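# Place the long carton on the raised block

## Task

Set the long carton on top of the raised block with no part of it overhanging any of the block's edges. Leave the short carton where and how it started, since disturbing it lowers the result. The carton has to stay there by itself, because a placement that holds only while the robot supports it does not count. Finish by releasing the carton and moving the tool away from it.

## Robot and tools

Robot: one six-joint arm (a UR12e-type arm on a base, possibly tilted) carrying a vacuum tool with four suction cups, each 36 mm across. The reference point is the cup point, the centre of the four cup rims when they touch nothing. The cups point along the cup point's +z axis. In cup-point axes, the cups sit at x = -35 and +35 mm. Channel a's two cups are at y = -70 mm and channel b's two are at y = +70 mm. The tool body reaches 148 mm to each side along cup-point y. Joint ranges in rad: shoulder pan -3.142..3.142, shoulder lift and the three wrist joints -6.283..6.283, elbow 0.000..3.142. The elbow cannot go fully straight.

Frames: the scene frame has its origin on the table top under the arm base. +z is up, and +y is to the left when facing along +x. The state line reports end_effector_position in metres, end_effector_quat_wxyz, and linear (m/s) and angular (rad/s) velocities, all in the scene frame. The printed position can be slightly wrong, more so at long reach.

execute_actions takes {"actions": [...], "pictures": bool}. The list holds zero items or one item.
- Empty list: no command is sent and the current state comes back.
- Motion item: {"rows": [...], "steps": n}, with n from 1 to 15 (default 15). Each step lasts 1/30 s. There are 1 to 15 rows, and each row drives one step; if there are fewer rows than steps, the last row repeats.
- Wait item: {"steps": n}, up to 300. It is counted from the previous result, so your reply time uses some of it.
Each row is 8 numbers in [-1, 1], in this order: dx, dy, dz, rx, ry, rz, suction_a, suction_b. The first six are an offset, not an absolute pose. They are expressed in the cup point's own axes and measured from the cup point pose in the most recent result that showed it. Before any result has shown it, and for a second or later call within the same reply, they are measured from the robot's pose when the action begins. Every row uses that same reference and does not add onto the previous row. Scale: 1.0 equals 0.6 m for dx..dz and 180 degrees for rx..rz. rx, ry, rz together form a single rotation vector. An all-zero offset is not a hold: it sends the arm back to the reference pose.

suction_a and suction_b: +1 is full vacuum (about 75 kPa below ambient), a fraction asks for part of that, and 0.01 or less switches the channel off. Each channel keeps its last value.

move: target is one 8-number row, using the same offset rules as above. The cup point follows a straight path lasting 0.5 to 10 s; a longer path is cut off at 10 s. The suction values are applied at the start. speed is the top path speed in m/s, from 0.002 to 0.5 (default 0.25); turning is capped at twice that value in rad/s. The actual motion can lag, stray and overshoot the speed, especially near full reach. The path ignores obstacles.
stop_force (N, 13 to 80) is optional and cannot be used in the first 0.2 s of a scene. The path stops when the wrist sensor reads that much added resistance along the line to the target for 2 steps in a row. The arm then steps back 2 steps and holds there. The press can briefly reach double that force and then eases. Use it only with slow speeds, and not on moves that rotate. Leave it out when backing away from a surface.
The "move:" line reports the ending: done, off_target, moving, held, fault or contact (contact outranks the others). limits=paced means the commanded pose was clipped. limits=held means some steps were blocked, and the arm may then jump faster than the set speed. The result also gives the remaining distance to the target.

wait: seconds from 0 to 10. The robot keeps driving toward its last clipped pose. zoom_image: a camera (cam_head_left, cam_head_right, cam_high, cam_low, cam_wrist, all 504x504) and region [x0, y0, x1, y1] in pixels, at most 504x504, with the origin at top-left. read_manual: returns licence texts only. finished_scene: pass the current scene number. This ends the scene for good, and the result says whether the task succeeded.

Motion details: on every step the command is clipped to within 100 mm and 16 degrees of the measured pose, and motion trails commands by about 0.17 s. After an action, check the reported pose and send the rest of the motion. "Hand target" shows where the controller is currently heading. "pose unreachable" or HELD means the clearance check changed or blocked a command. A mounting block under the base counts as part of the arm for this check.

Result readings:
- Wrist force and Wrist torque are in cup-point axes and point from the contact back into the arm. Expect an offset up to about 5.5 N and noise around 3.4 N; each axis saturates near 100 N. "no reading" is harmless.
- suction_measured_a and suction_measured_b show the vacuum each channel reached. A sealed airtight grip settles up to 0.17 below the command, or 0.27 with both channels on. Near 0 means no seal.
- part_present turns 1 at a reading of 0.54 and returns to 0 below 0.49.

Gripping: both cups of a channel need full-rim contact on a flat, smooth face, with no edges, seams or holes under them. Both channels share one pump, so if a channel is on while one of its cups is open, the other channel loses vacuum. Cups compress by up to about 12 mm under vacuum. To release, set the carton down on the block, switch both channels off, then lift at least 15 mm. A cup sealed to the table pins the tool; switch that channel off to free it.

Hazards: the arm is stiff, so commanding even a little past a firm contact can trigger a stop. A joint torque over its limit (pan and lift 290, elbow 132, wrists 47.5 N m), or any outside force of 150 N, freezes the arm for 10 s and drops the rest of that call. Holding loads heats the motors: MOTOR HOT appears at 70 °C, and at 85 °C an OVER-TEMPERATURE FAULT brakes the arm. Loose objects may get nudged occasionally. Avoid drops, slams, hard presses, bumping the short carton, and knocking anything off the table, which fails the task.

Each tool is called after "Request:" as name(argument=value, ...), one argument or row to a line, values as JSON.

## Session

I'll start by looking at the current state.

Request:
execute_actions(
  actions=[],
)

Scene clock: 0.00 s of 5300.00 s.
end_effector_position=(+0.6293, -0.0089, +0.4789) suction_measured_a=0.01 part_present_a=0 suction_measured_b=0.01 part_present_b=0 end_effector_quat_wxyz=(+0.000, +0.713, +0.702, -0.001) end_effector_velocity=(+0.000, -0.000, -0.000) end_effector_angular_velocity=(-0.000, +0.001, +0.000)
Joint positions: [-0.281 -1.704  1.857 -1.725 -1.57  -1.853]
Joint velocities: [-0.     0.001 -0.     0.    -0.    -0.   ]
Motor temperatures (°C, as the motors report them): [28 28 30 33 39 37]
Wrist force (N, on the end effector, along its own x y z axes, offset not removed): no reading
Wrist torque (N m, same axes, about the end effector's origin, offset not removed): no reading
Hand target: +0.629, -0.009, +0.479; +0.000, +0.713, +0.702, -0.001

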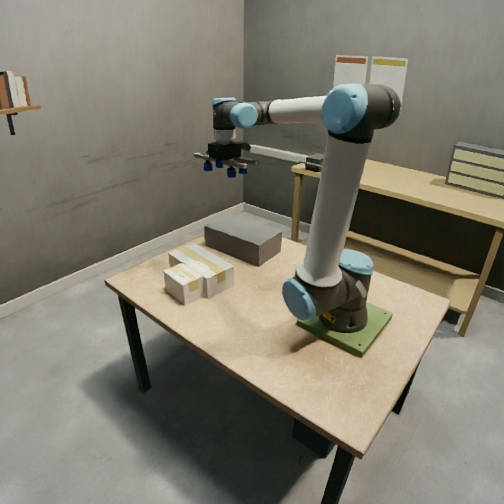

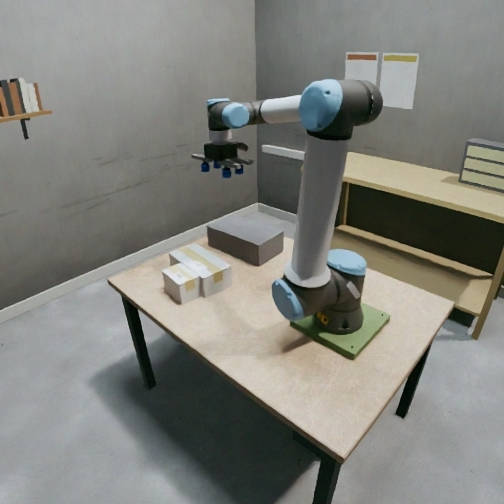

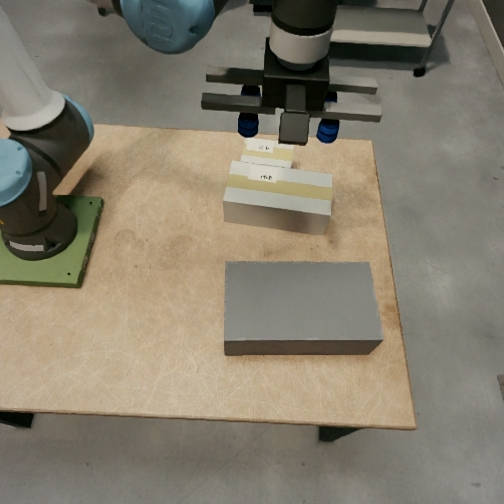

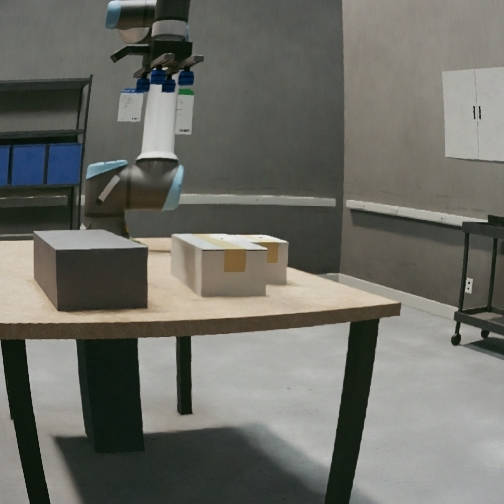

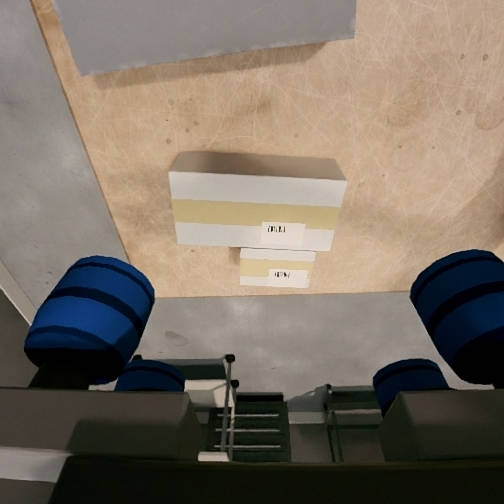

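Request:
zoom_image(
  camera="cam_high",
  region=[200, 120, 400, 370],
)

Request:
zoom_image(
  camera="cam_wrist",
  region=[150, 130, 370, 310],
)

Request:
zoom_image(
  camera="cam_low",
  region=[20, 210, 310, 330],
)

Request:
zoom_image(
  camera="cam_head_left",
  region=[150, 200, 300, 320],
)

Region (200, 120, 400, 370) of cam_high's 504x504 image, scaled by 2.016, with more detail than that image has; it fills the left 403 columns of this view, and the rest is white.

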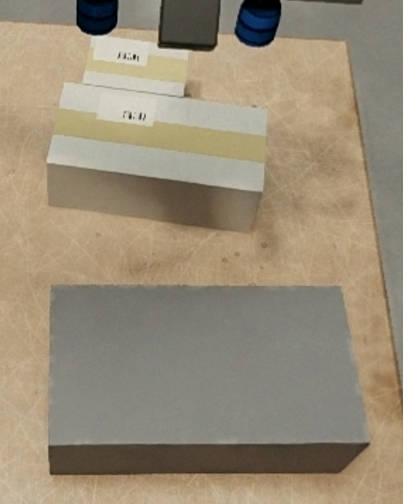

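Region (150, 130, 370, 310) of cam_wrist's 504x504 image, scaled by 2.291, with more detail than that image has; it fills the top 412 rows of this view, and the rest is white.

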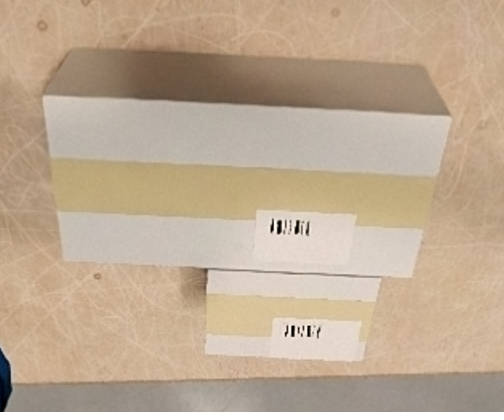

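Region (20, 210, 310, 330) of cam_low's 504x504 image, scaled by 1.738, with more detail than that image has; it fills the top 209 rows of this view, and the rest is white.

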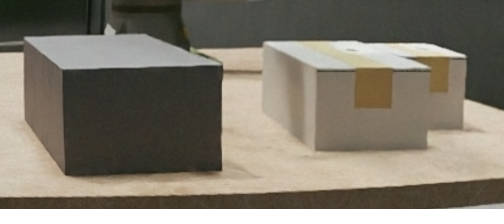

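Region (150, 200, 300, 320) of cam_head_left's 504x504 image, scaled by 3.360, with more detail than that image has; it fills the top 403 rows of this view, and the rest is white.

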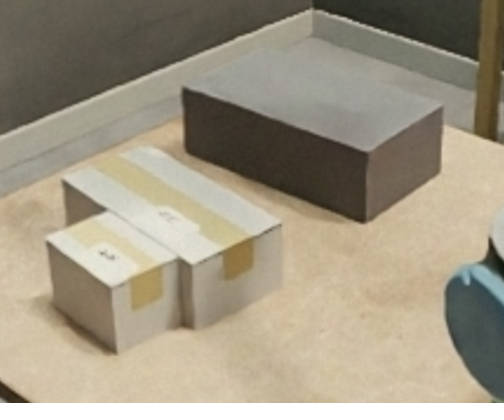

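Request:
move(
  target=[0.2536, 0.0239, 0.48, 0, 0, 0.0267, 0, 0],
  speed=0.3,
)

Scene clock: 89.73 s of 5300.00 s.
end_effector_position=(+0.6456, +0.1419, +0.1907) suction_measured_a=0.01 part_present_a=0 suction_measured_b=0.01 part_present_b=0 end_effector_quat_wxyz=(+0.000, +0.741, +0.671, -0.001) end_effector_velocity=(+0.000, +0.000, -0.002) end_effector_angular_velocity=(-0.001, +0.000, -0.000)
Joint positions: [-0.035 -1.431  2.146 -2.286 -1.57  -1.523]
Joint velocities: [ 0.001  0.003  0.    -0.003 -0.001  0.001]
Motor temperatures (°C, as the motors report them): [28 28 30 33 39 37]
Wrist force (N, on the end effector, along its own x y z axes, offset not removed): [-1.2 -0.6 -0.8]
Wrist torque (N m, same axes, about the end effector's origin, offset not removed): [-0.03 0.21 -0.18]
Hand target: +0.646, +0.142, +0.191; +0.000, +0.741, +0.671, -0.001
Off the commanded pose: 0.001 m, 0 deg.
After step 90, 85.07 s passed at rest.
move: done
camera_calibration (this result's frames):
cam_wrist: T_world_to_cam=[[-0.99031, 0.138043, -0.0151729, 0.631573], [0.100775, 0.789496, 0.605426, -0.249334], [0.0955539, 0.59803, -0.795757, 0.143691], [0, 0, 0, 1]] pos_world=[0.636849, 0.0237327, 0.274879]

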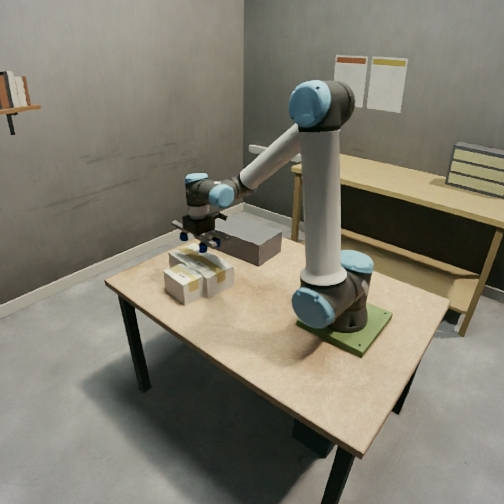

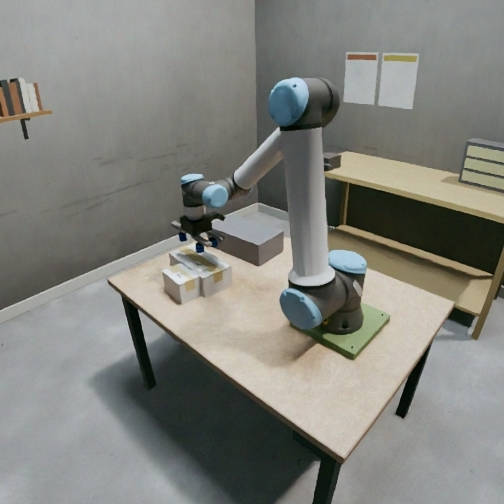

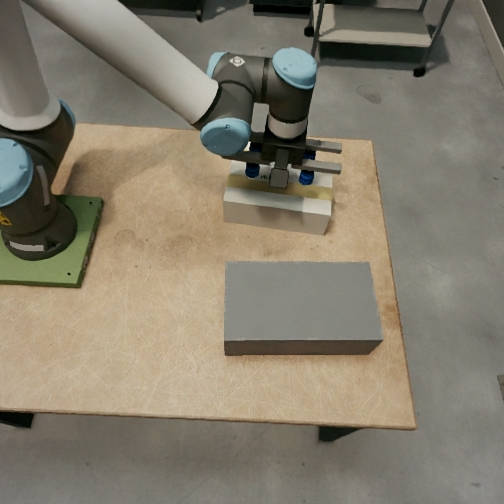

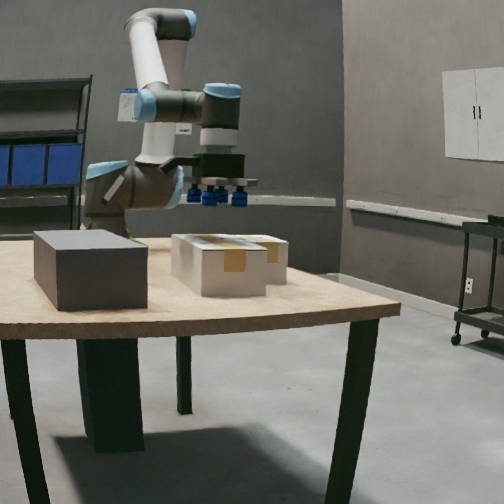

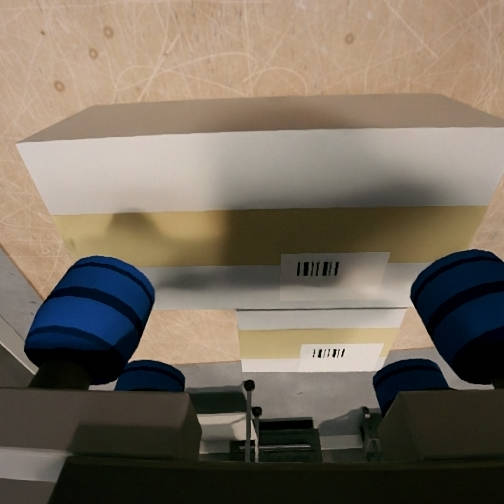

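Request:
zoom_image(
  camera="cam_wrist",
  region=[0, 80, 504, 400],
)

Request:
zoom_image(
  camera="cam_low",
  region=[150, 150, 310, 310],
)

Region (0, 80, 504, 400) of cam_wrist's 504x504 image, scaled by 1.000; it fills the top 320 rows of this view, and the rest is white.

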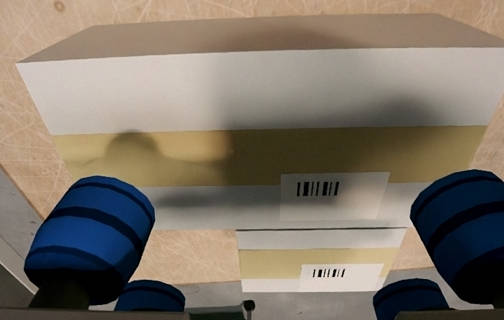

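Region (150, 150, 310, 310) of cam_low's 504x504 image, scaled by 3.150, with more detail than that image has.

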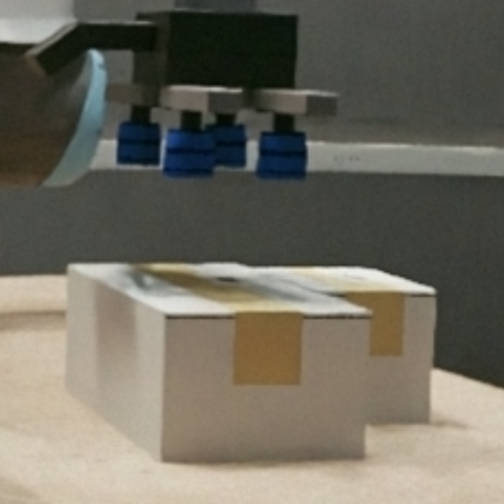

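Request:
move(
  target=[0.003, 0, 0.128, 0, 0, 0, 0, 0],
  speed=0.15,
)

Request:
move(
  target=[0, 0, 0.035, 0, 0, 0, 1, 1],
  speed=0.01,
  stop_force=15,
)

Scene clock: 152.93 s of 5300.00 s.
end_effector_position=(+0.6457, +0.1434, +0.1141) suction_measured_a=0.01 part_present_a=0 suction_measured_b=0.01 part_present_b=0 end_effector_quat_wxyz=(+0.000, +0.741, +0.671, -0.001) end_effector_velocity=(-0.000, +0.000, -0.001) end_effector_angular_velocity=(+0.000, -0.000, +0.000)
Joint positions: [-0.032 -1.322  2.196 -2.445 -1.57  -1.52 ]
Joint velocities: [ 0.     0.002  0.001 -0.003  0.    -0.   ]
Motor temperatures (°C, as the motors report them): [28 28 31 33 39 37]
Wrist force (N, on the end effector, along its own x y z axes, offset not removed): [1.6 -0.2 -2.0]
Wrist torque (N m, same axes, about the end effector's origin, offset not removed): [-0.10 -0.17 -0.12]
Hand target: +0.646, +0.143, +0.114; +0.000, +0.741, +0.671, -0.001
Off the commanded pose: 0.000 m, 0 deg.
After step 90, 59.20 s passed at rest.
move: done
camera_calibration (this result's frames):
cam_wrist: T_world_to_cam=[[-0.99031, 0.13804, -0.015177, 0.630253], [0.100777, 0.789539, 0.605369, -0.204168], [0.0955481, 0.597974, -0.7958, 0.081815], [0, 0, 0, 1]] pos_world=[0.636905, 0.0252749, 0.198271]

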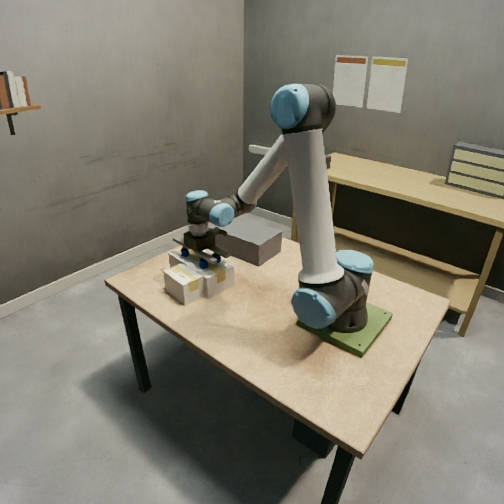

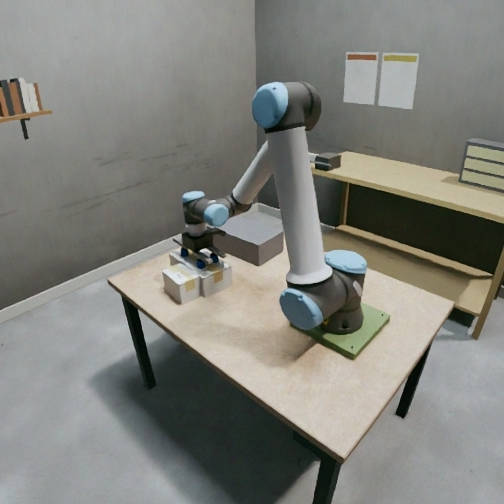

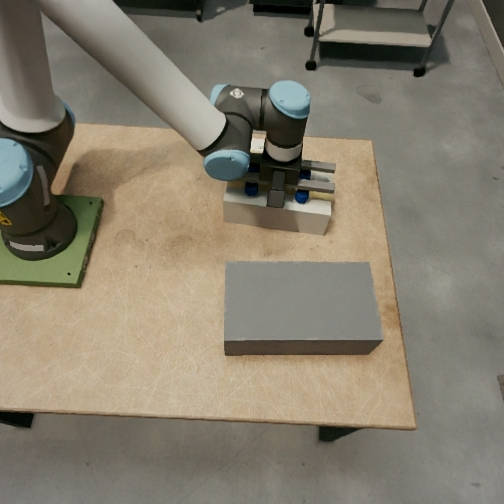

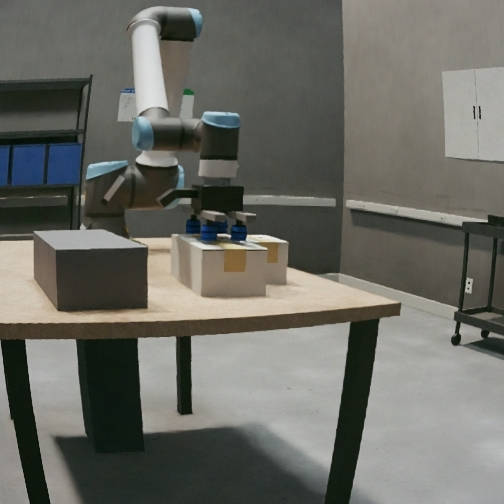

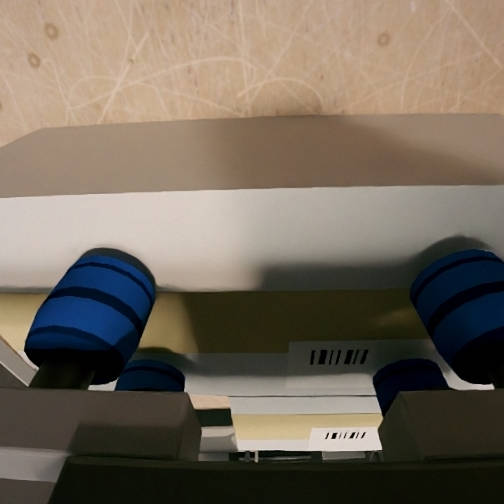

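Scene clock: 155.27 s of 5300.00 s.
end_effector_position=(+0.6456, +0.1434, +0.0932) suction_measured_a=0.98 part_present_a=1 suction_measured_b=0.98 part_present_b=1 end_effector_quat_wxyz=(+0.000, +0.741, +0.671, -0.001) end_effector_velocity=(+0.000, -0.000, -0.001) end_effector_angular_velocity=(-0.001, -0.001, -0.000)
Joint positions: [-0.032 -1.289  2.206 -2.489 -1.57  -1.52 ]
Joint velocities: [-0.     0.001  0.001 -0.003 -0.001 -0.   ]
Motor temperatures (°C, as the motors report them): [28 28 31 33 39 37]
Wrist force (N, on the end effector, along its own x y z axes, offset not removed): [-3.3 -1.4 13.6]
Wrist torque (N m, same axes, about the end effector's origin, offset not removed): [-0.43 0.45 0.05]
Hand target: +0.646, +0.143, +0.093; +0.000, +0.741, +0.671, -0.001
Off the commanded pose: 0.000 m, 0 deg.
move: done
camera_calibration (this result's frames):
cam_wrist: T_world_to_cam=[[-0.99031, 0.13804, -0.0151801, 0.629917], [0.100775, 0.789539, 0.60537, -0.19148], [0.0955506, 0.597974, -0.7958, 0.0652449], [0, 0, 0, 1]] pos_world=[0.636876, 0.0252127, 0.1774]

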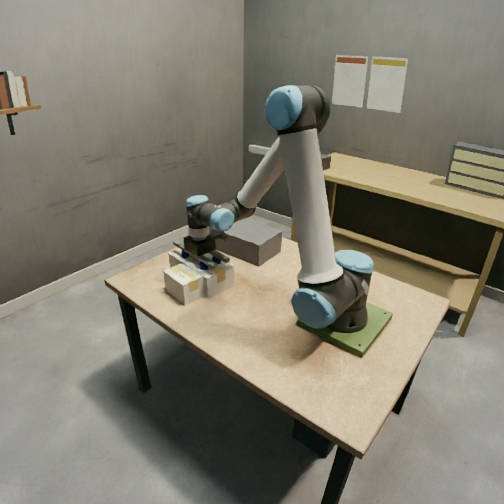

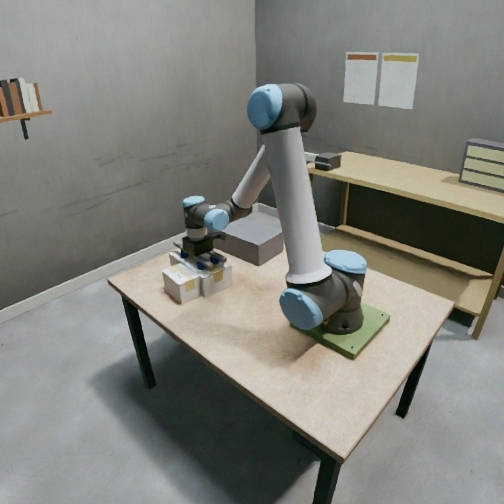

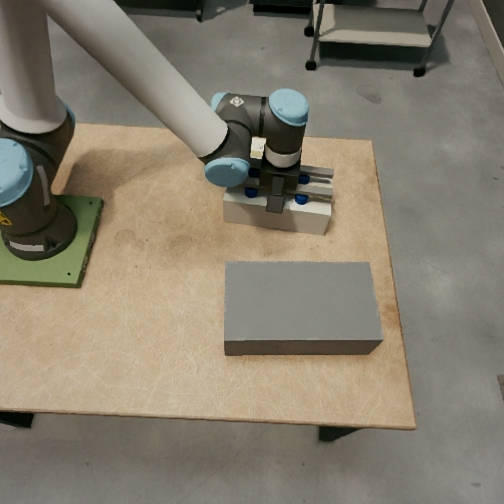

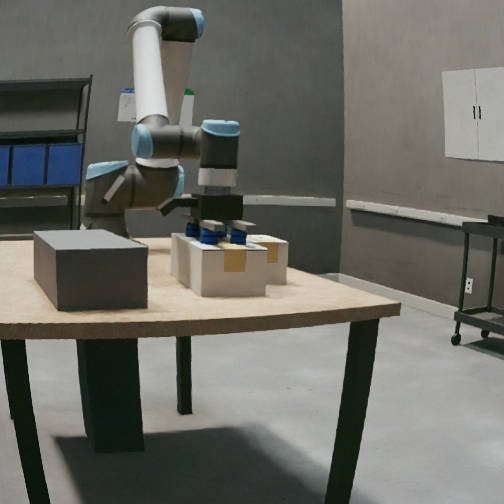

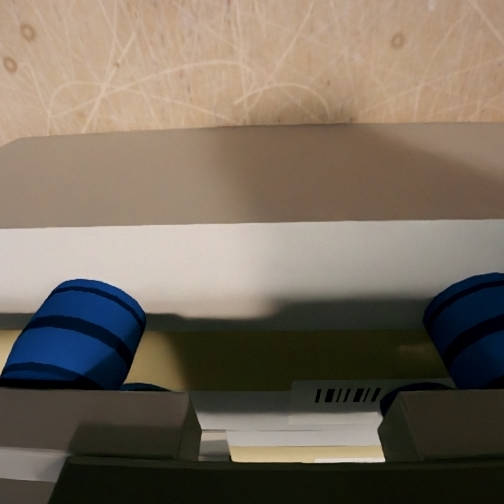

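Request:
move(
  target=[-0.15, 0, -0.2667, 0, 0, 0, 1, 1],
  speed=0.25,
)

Request:
move(
  target=[-0.4208, 0.1445, 0.03, 0, 0, -0.0494, 1, 1],
  speed=0.28,
)

Scene clock: 197.83 s of 5300.00 s.
end_effector_position=(+0.6369, +0.0544, +0.2533) suction_measured_a=0.99 part_present_a=1 suction_measured_b=0.99 part_present_b=1 end_effector_quat_wxyz=(+0.000, +0.741, +0.671, -0.001) end_effector_velocity=(-0.000, -0.000, +0.001) end_effector_angular_velocity=(+0.001, +0.001, -0.000)
Joint positions: [-0.175 -1.539  2.129 -2.161 -1.57  -1.664]
Joint velocities: [-0.001 -0.    -0.001  0.003  0.001 -0.001]
Motor temperatures (°C, as the motors report them): [28 28 31 33 39 37]
Wrist force (N, on the end effector, along its own x y z axes, offset not removed): [-1.6 -2.1 14.1]
Wrist torque (N m, same axes, about the end effector's origin, offset not removed): [-0.42 0.29 0.08]
Hand target: +0.637, +0.054, +0.253; +0.000, +0.741, +0.671, -0.001
Off the commanded pose: 0.000 m, 0 deg.
move: done
camera_calibration (this result's frames):
cam_wrist: T_world_to_cam=[[-0.990308, 0.138045, -0.0152945, 0.635957], [0.100729, 0.789665, 0.605213, -0.217191], [0.0956244, 0.597807, -0.795916, 0.246599], [0, 0, 0, 1]] pos_world=[0.62809, -0.0637011, 0.337445]

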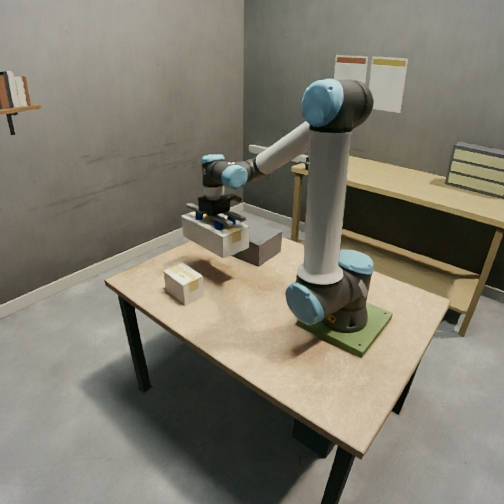

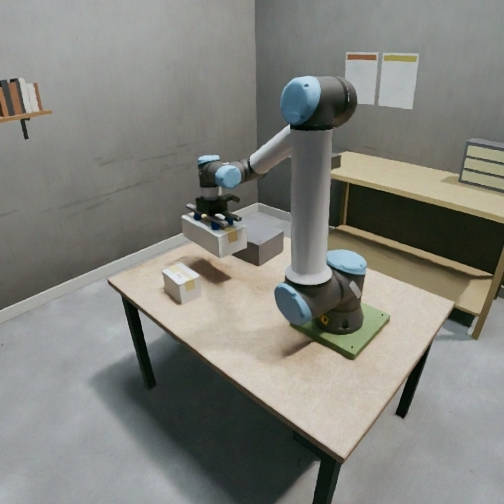

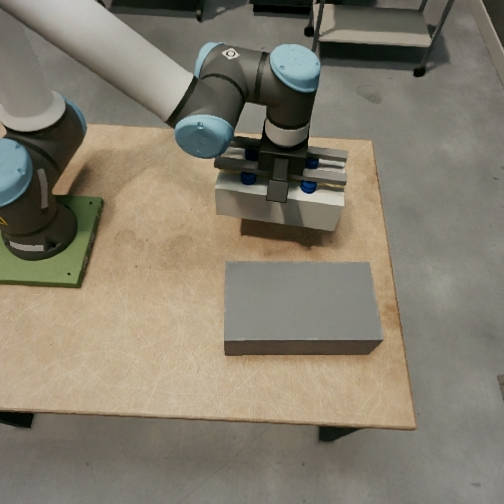

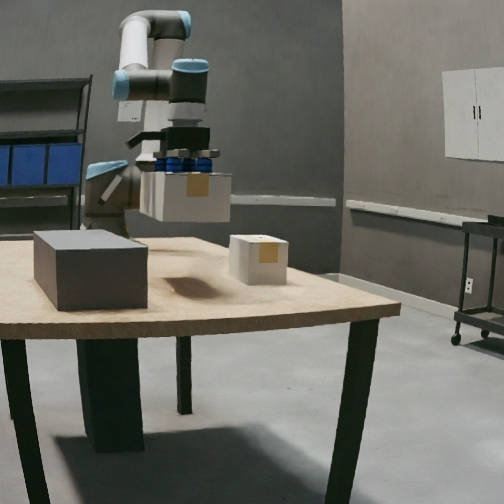

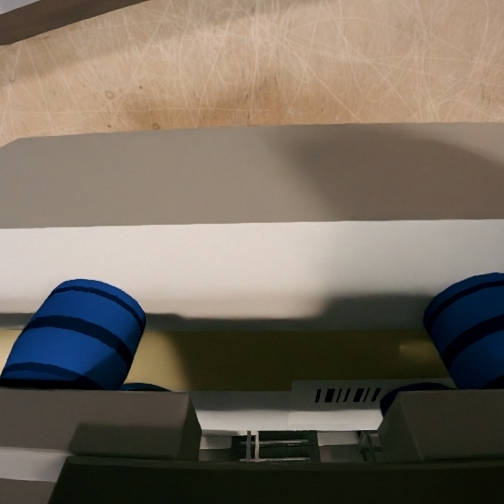

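Scene clock: 199.37 s of 5300.00 s.
end_effector_position=(+0.6978, -0.2053, +0.2361) suction_measured_a=0.99 part_present_a=1 suction_measured_b=0.99 part_present_b=1 end_effector_quat_wxyz=(+0.000, +0.687, +0.727, -0.001) end_effector_velocity=(+0.000, -0.001, -0.000) end_effector_angular_velocity=(-0.000, +0.001, +0.001)
Joint positions: [-0.512 -1.381  1.986 -2.176 -1.57  -2.156]
Joint velocities: [-0.001  0.002 -0.002  0.    -0.001 -0.002]
Motor temperatures (°C, as the motors report them): [28 28 31 33 39 37]
Wrist force (N, on the end effector, along its own x y z axes, offset not removed): [-2.0 -0.4 14.1]
Wrist torque (N m, same axes, about the end effector's origin, offset not removed): [-0.27 0.31 0.04]
Hand target: +0.698, -0.205, +0.236; +0.000, +0.687, +0.727, -0.001
Off the commanded pose: 0.000 m, 0 deg.
move: done
camera_calibration (this result's frames):
cam_wrist: T_world_to_cam=[[-0.999746, -0.016626, -0.0151861, 0.706678], [-0.0224265, 0.795768, 0.605186, 0.0793269], [0.00202277, 0.605373, -0.79594, 0.449234], [0, 0, 0, 1]] pos_world=[0.707369, -0.323331, 0.320288]

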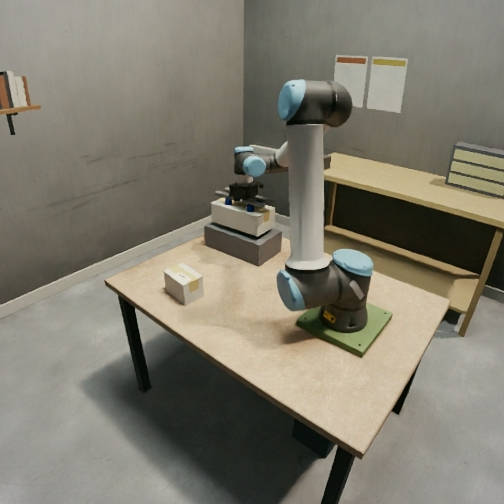

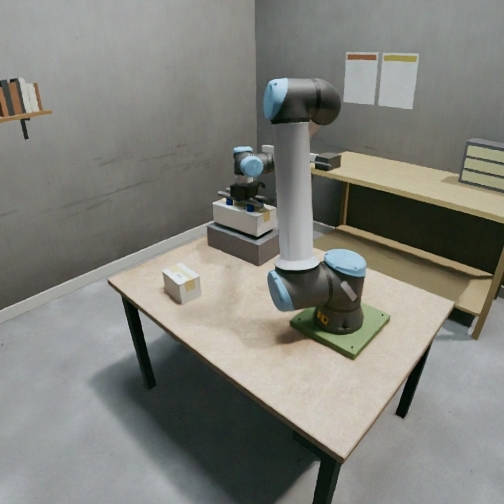

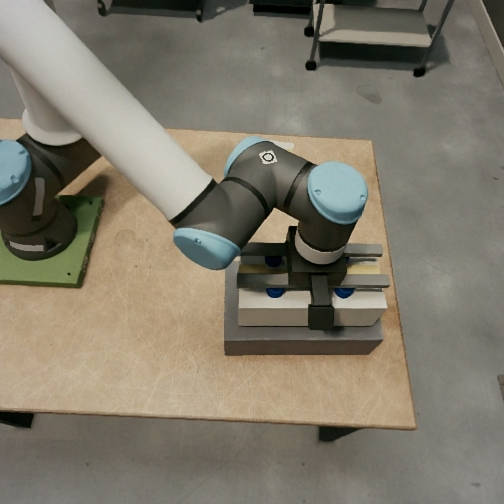

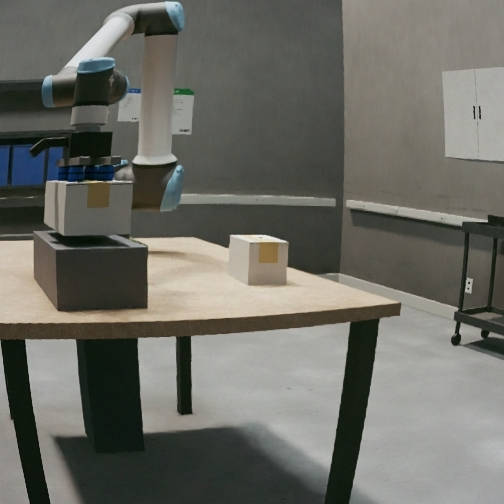

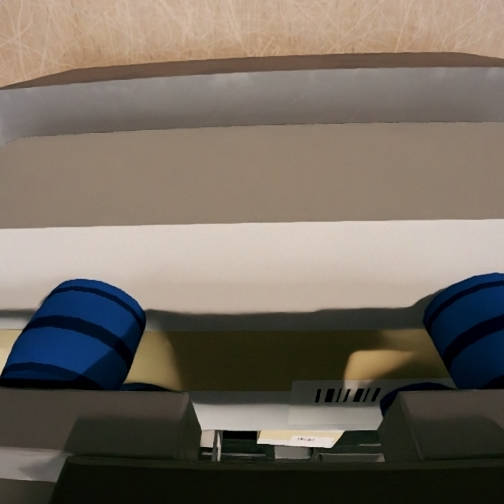

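Request:
move(
  target=[0, 0, 0.025, 0, 0, 0, 1, 1],
  speed=0.05,
)

Request:
move(
  target=[0, 0, 0.03, 0, 0, 0, 1, 1],
  speed=0.005,
  stop_force=15,
)

Scene clock: 205.07 s of 5300.00 s.
end_effector_position=(+0.6977, -0.2054, +0.2212) suction_measured_a=0.99 part_present_a=1 suction_measured_b=0.99 part_present_b=1 end_effector_quat_wxyz=(+0.000, +0.687, +0.727, -0.001) end_effector_velocity=(+0.000, -0.000, -0.001) end_effector_angular_velocity=(-0.001, -0.001, -0.000)
Joint positions: [-0.513 -1.365  1.998 -2.204 -1.57  -2.156]
Joint velocities: [ 0.     0.001  0.001 -0.003 -0.     0.   ]
Motor temperatures (°C, as the motors report them): [28 28 31 33 39 37]
Wrist force (N, on the end effector, along its own x y z axes, offset not removed): [-2.2 5.4 17.5]
Wrist torque (N m, same axes, about the end effector's origin, offset not removed): [0.71 0.28 0.02]
Hand target: +0.698, -0.205, +0.221; +0.000, +0.687, +0.727, -0.001
Off the commanded pose: 0.000 m, 0 deg.
move: done
camera_calibration (this result's frames):
cam_wrist: T_world_to_cam=[[-0.999747, -0.0165783, -0.0151842, 0.706416], [-0.0223874, 0.795765, 0.605191, 0.0883887], [0.00205004, 0.605378, -0.795935, 0.437465], [0, 0, 0, 1]] pos_world=[0.70732, -0.323457, 0.305428]

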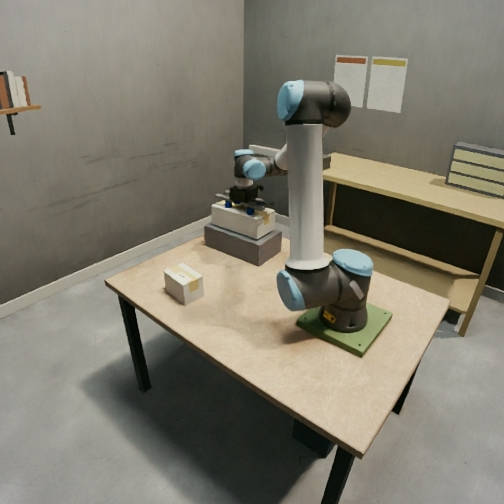

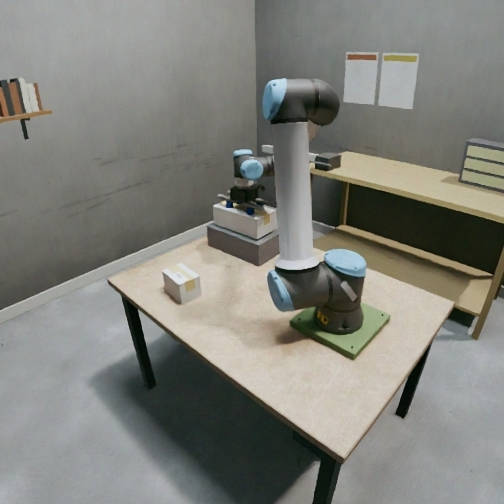

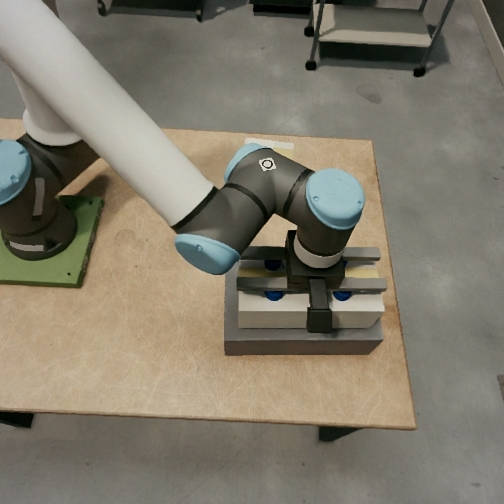

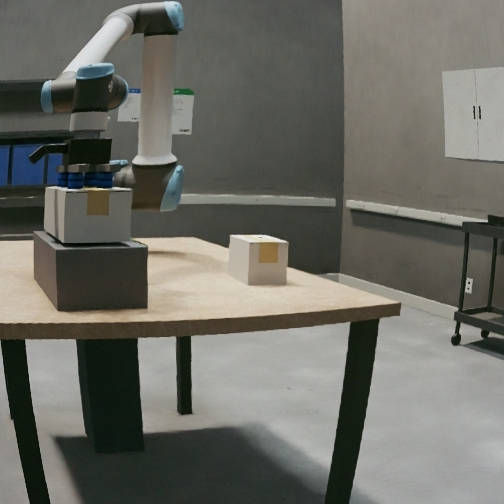

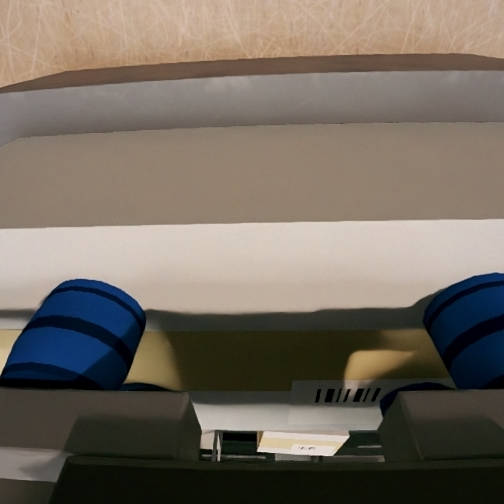

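Scene clock: 207.13 s of 5300.00 s.
end_effector_position=(+0.6978, -0.2055, +0.2127) suction_measured_a=0.99 part_present_a=1 suction_measured_b=0.99 part_present_b=1 end_effector_quat_wxyz=(+0.001, +0.687, +0.727, -0.001) end_effector_velocity=(-0.000, -0.000, -0.000) end_effector_angular_velocity=(+0.002, +0.003, -0.000)
Joint positions: [-0.513 -1.356  2.005 -2.221 -1.57  -2.156]
Joint velocities: [-0.     0.001 -0.001  0.004  0.     0.   ]
Motor temperatures (°C, as the motors report them): [28 28 31 33 39 37]
Wrist force (N, on the end effector, along its own x y z axes, offset not removed): [4.3 2.9 -2.3]
Wrist torque (N m, same axes, about the end effector's origin, offset not removed): [-2.84 0.40 0.09]
Hand target: +0.698, -0.205, +0.213; +0.001, +0.687, +0.727, -0.001
Off the commanded pose: 0.010 m, 0 deg.
move: contact
camera_calibration (this result's frames):
cam_wrist: T_world_to_cam=[[-0.999742, -0.0165644, -0.0155261, 0.706454], [-0.0225832, 0.795815, 0.605118, 0.0937421], [0.00233248, 0.605313, -0.795984, 0.430544], [0, 0, 0, 1]] pos_world=[0.707384, -0.323513, 0.296949]

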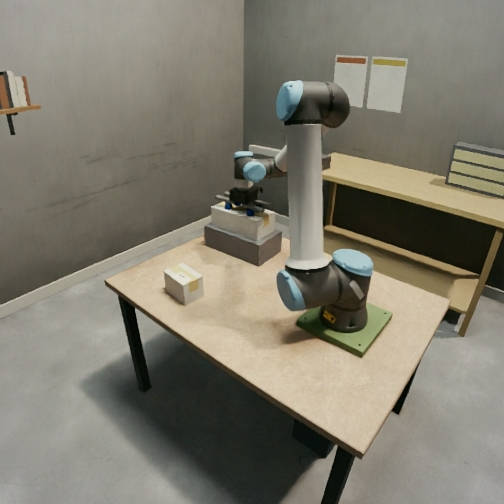

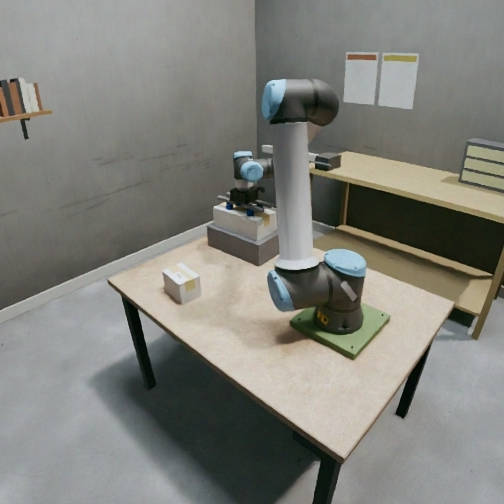

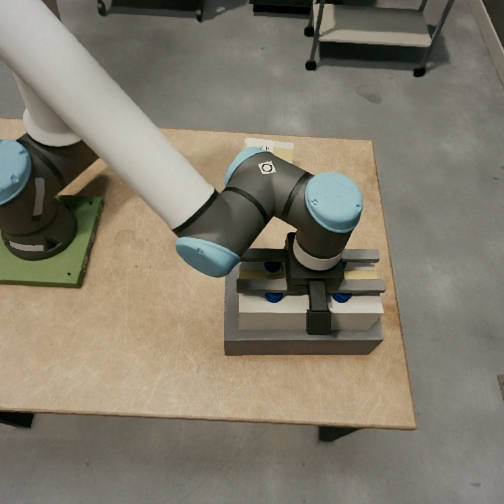

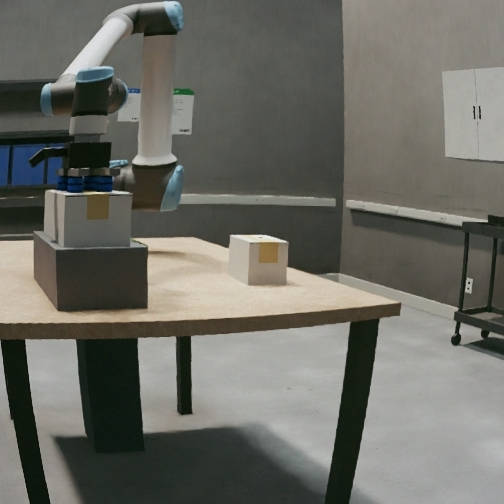

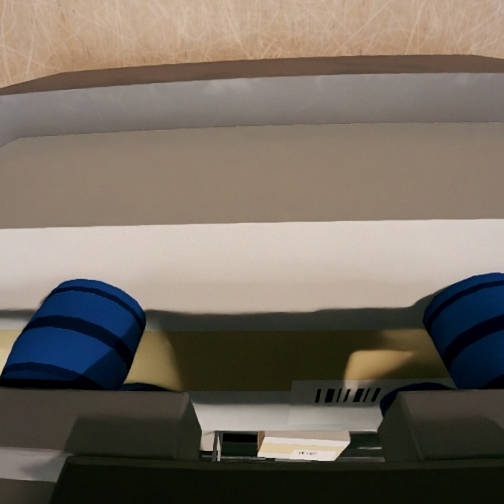

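The carton is resting on the block, so I'll release the vacuum.

Request:
execute_actions(
  actions=[
    {"rows": [[0, 0, 0, 0, 0, 0, 0, 0]], "steps": 15},
  ],
  pictures=false,
)

Scene clock: 215.90 s of 5300.00 s.
end_effector_position=(+0.6979, -0.2055, +0.2131) suction_measured_a=0.01 part_present_a=0 suction_measured_b=0.01 part_present_b=0 end_effector_quat_wxyz=(+0.001, +0.687, +0.727, -0.001) end_effector_velocity=(-0.000, +0.000, -0.001) end_effector_angular_velocity=(+0.001, +0.001, +0.000)
Joint positions: [-0.513 -1.357  2.005 -2.221 -1.57  -2.156]
Joint velocities: [ 0.     0.001  0.001  0.     0.    -0.   ]
Motor temperatures (°C, as the motors report them): [28 28 31 33 39 37]
Wrist force (N, on the end effector, along its own x y z axes, offset not removed): [3.9 -8.7 -46.5]
Wrist torque (N m, same axes, about the end effector's origin, offset not removed): [-0.33 0.01 -0.11]
Hand target: +0.698, -0.205, +0.213; +0.001, +0.687, +0.727, -0.001
Off the commanded pose: 0.000 m, 0 deg.
Steps of this call (steps 1 to 248: nothing new was sent; steps 249 to 263: all 15 steps of this action). Readings (end_effector_position | what the end effector reports):
249: (+0.6978, -0.2055, +0.2130) | suction_measured_a=0.79 part_present_a=1 suction_measured_b=0.79 part_present_b=1
250: (+0.6978, -0.2055, +0.2130) | suction_measured_a=0.29 part_present_a=0 suction_measured_b=0.28 part_present_b=0
252: (+0.6980, -0.2056, +0.2133) | suction_measured_a=0.01 part_present_a=0 suction_measured_b=0.01 part_present_b=0
256: (+0.6980, -0.2056, +0.2133) | suction_measured_a=0.01 part_present_a=0 suction_measured_b=0.01 part_present_b=0
263: the state above

Request:
move(
  target=[0, 0, -0.25, 0, 0, 0, 0, 0],
  speed=0.25,
)

Scene clock: 219.63 s of 5300.00 s.
end_effector_position=(+0.6980, -0.2048, +0.3628) suction_measured_a=0.01 part_present_a=0 suction_measured_b=0.01 part_present_b=0 end_effector_quat_wxyz=(+0.001, +0.687, +0.727, -0.001) end_effector_velocity=(+0.000, -0.000, +0.002) end_effector_angular_velocity=(-0.001, +0.001, +0.000)
Joint positions: [-0.512 -1.484  1.855 -1.943 -1.57  -2.156]
Joint velocities: [-0.    -0.001 -0.003  0.004 -0.001 -0.001]
Motor temperatures (°C, as the motors report them): [28 28 31 33 39 37]
Wrist force (N, on the end effector, along its own x y z axes, offset not removed): [-2.7 0.0 1.1]
Wrist torque (N m, same axes, about the end effector's origin, offset not removed): [-0.04 0.51 -0.09]
Hand target: +0.698, -0.205, +0.363; +0.001, +0.687, +0.727, -0.001
Off the commanded pose: 0.000 m, 0 deg.
move: done
camera_calibration (this result's frames):
cam_wrist: T_world_to_cam=[[-0.999736, -0.0165788, -0.0158997, 0.709152], [-0.0228199, 0.795995, 0.604872, 0.00271248], [0.00262799, 0.605076, -0.796164, 0.549398], [0, 0, 0, 1]] pos_world=[0.707583, -0.32283, 0.447046]

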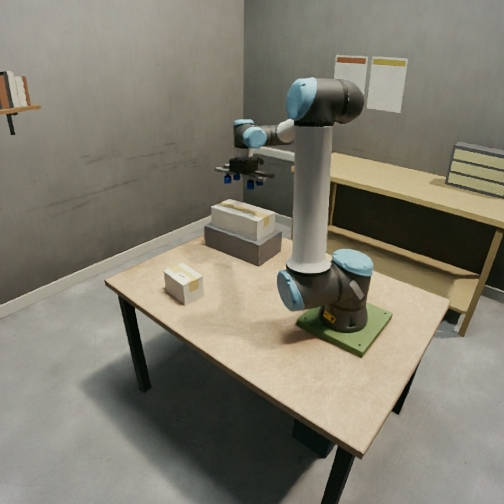

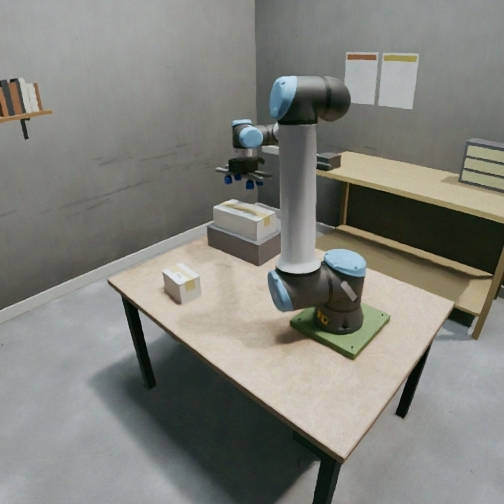

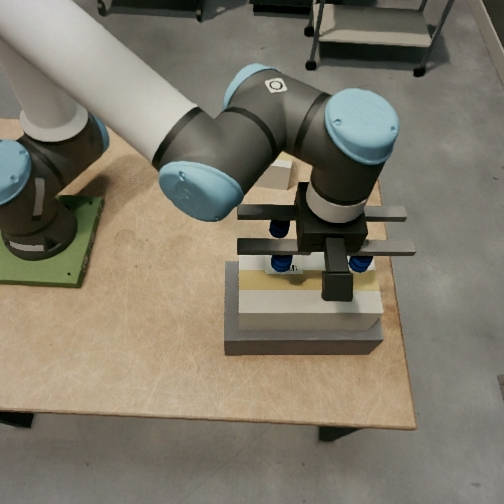

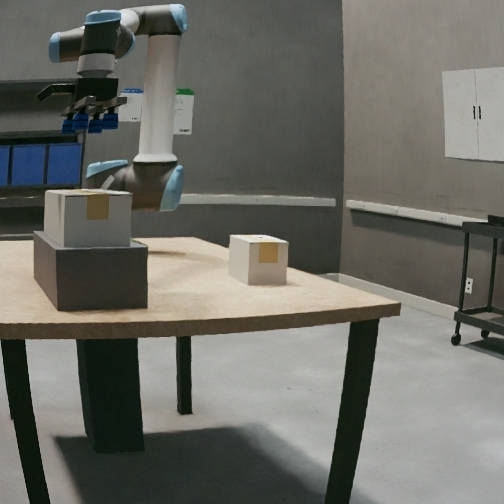

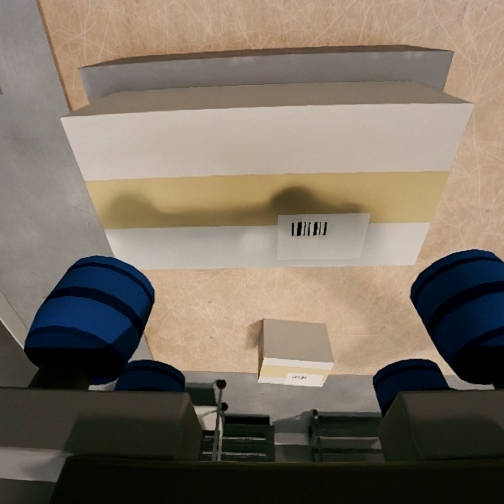

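Request:
zoom_image(
  camera="cam_head_left",
  region=[150, 180, 300, 320],
)

Request:
zoom_image(
  camera="cam_high",
  region=[210, 240, 400, 370],
)

Region (150, 180, 300, 320) of cam_head_left's 504x504 image, scaled by 3.360, with more detail than that image has; it fills the top 470 rows of this view, and the rest is white.

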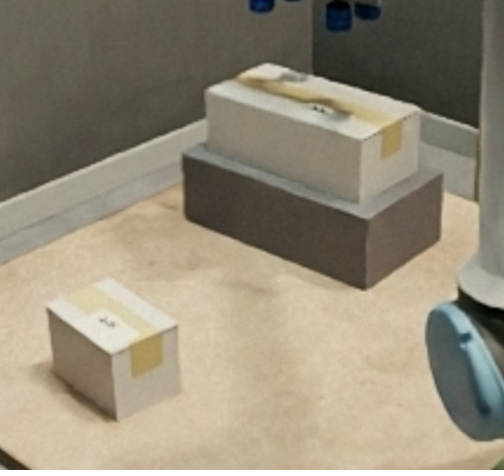

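Region (210, 240, 400, 370) of cam_high's 504x504 image, scaled by 2.653, with more detail than that image has; it fills the top 345 rows of this view, and the rest is white.

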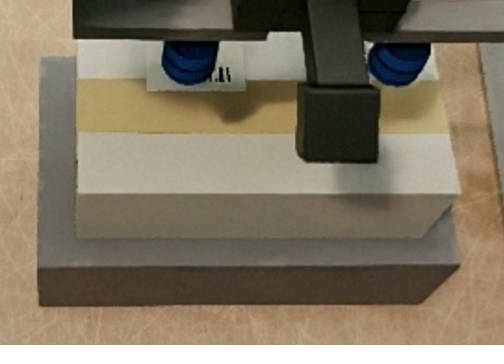

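The long carton sits on the block with a margin on every side, and the short carton hasn't moved.

Request:
finished_scene(
  scene=1,
)

The scene is finished: the task was done.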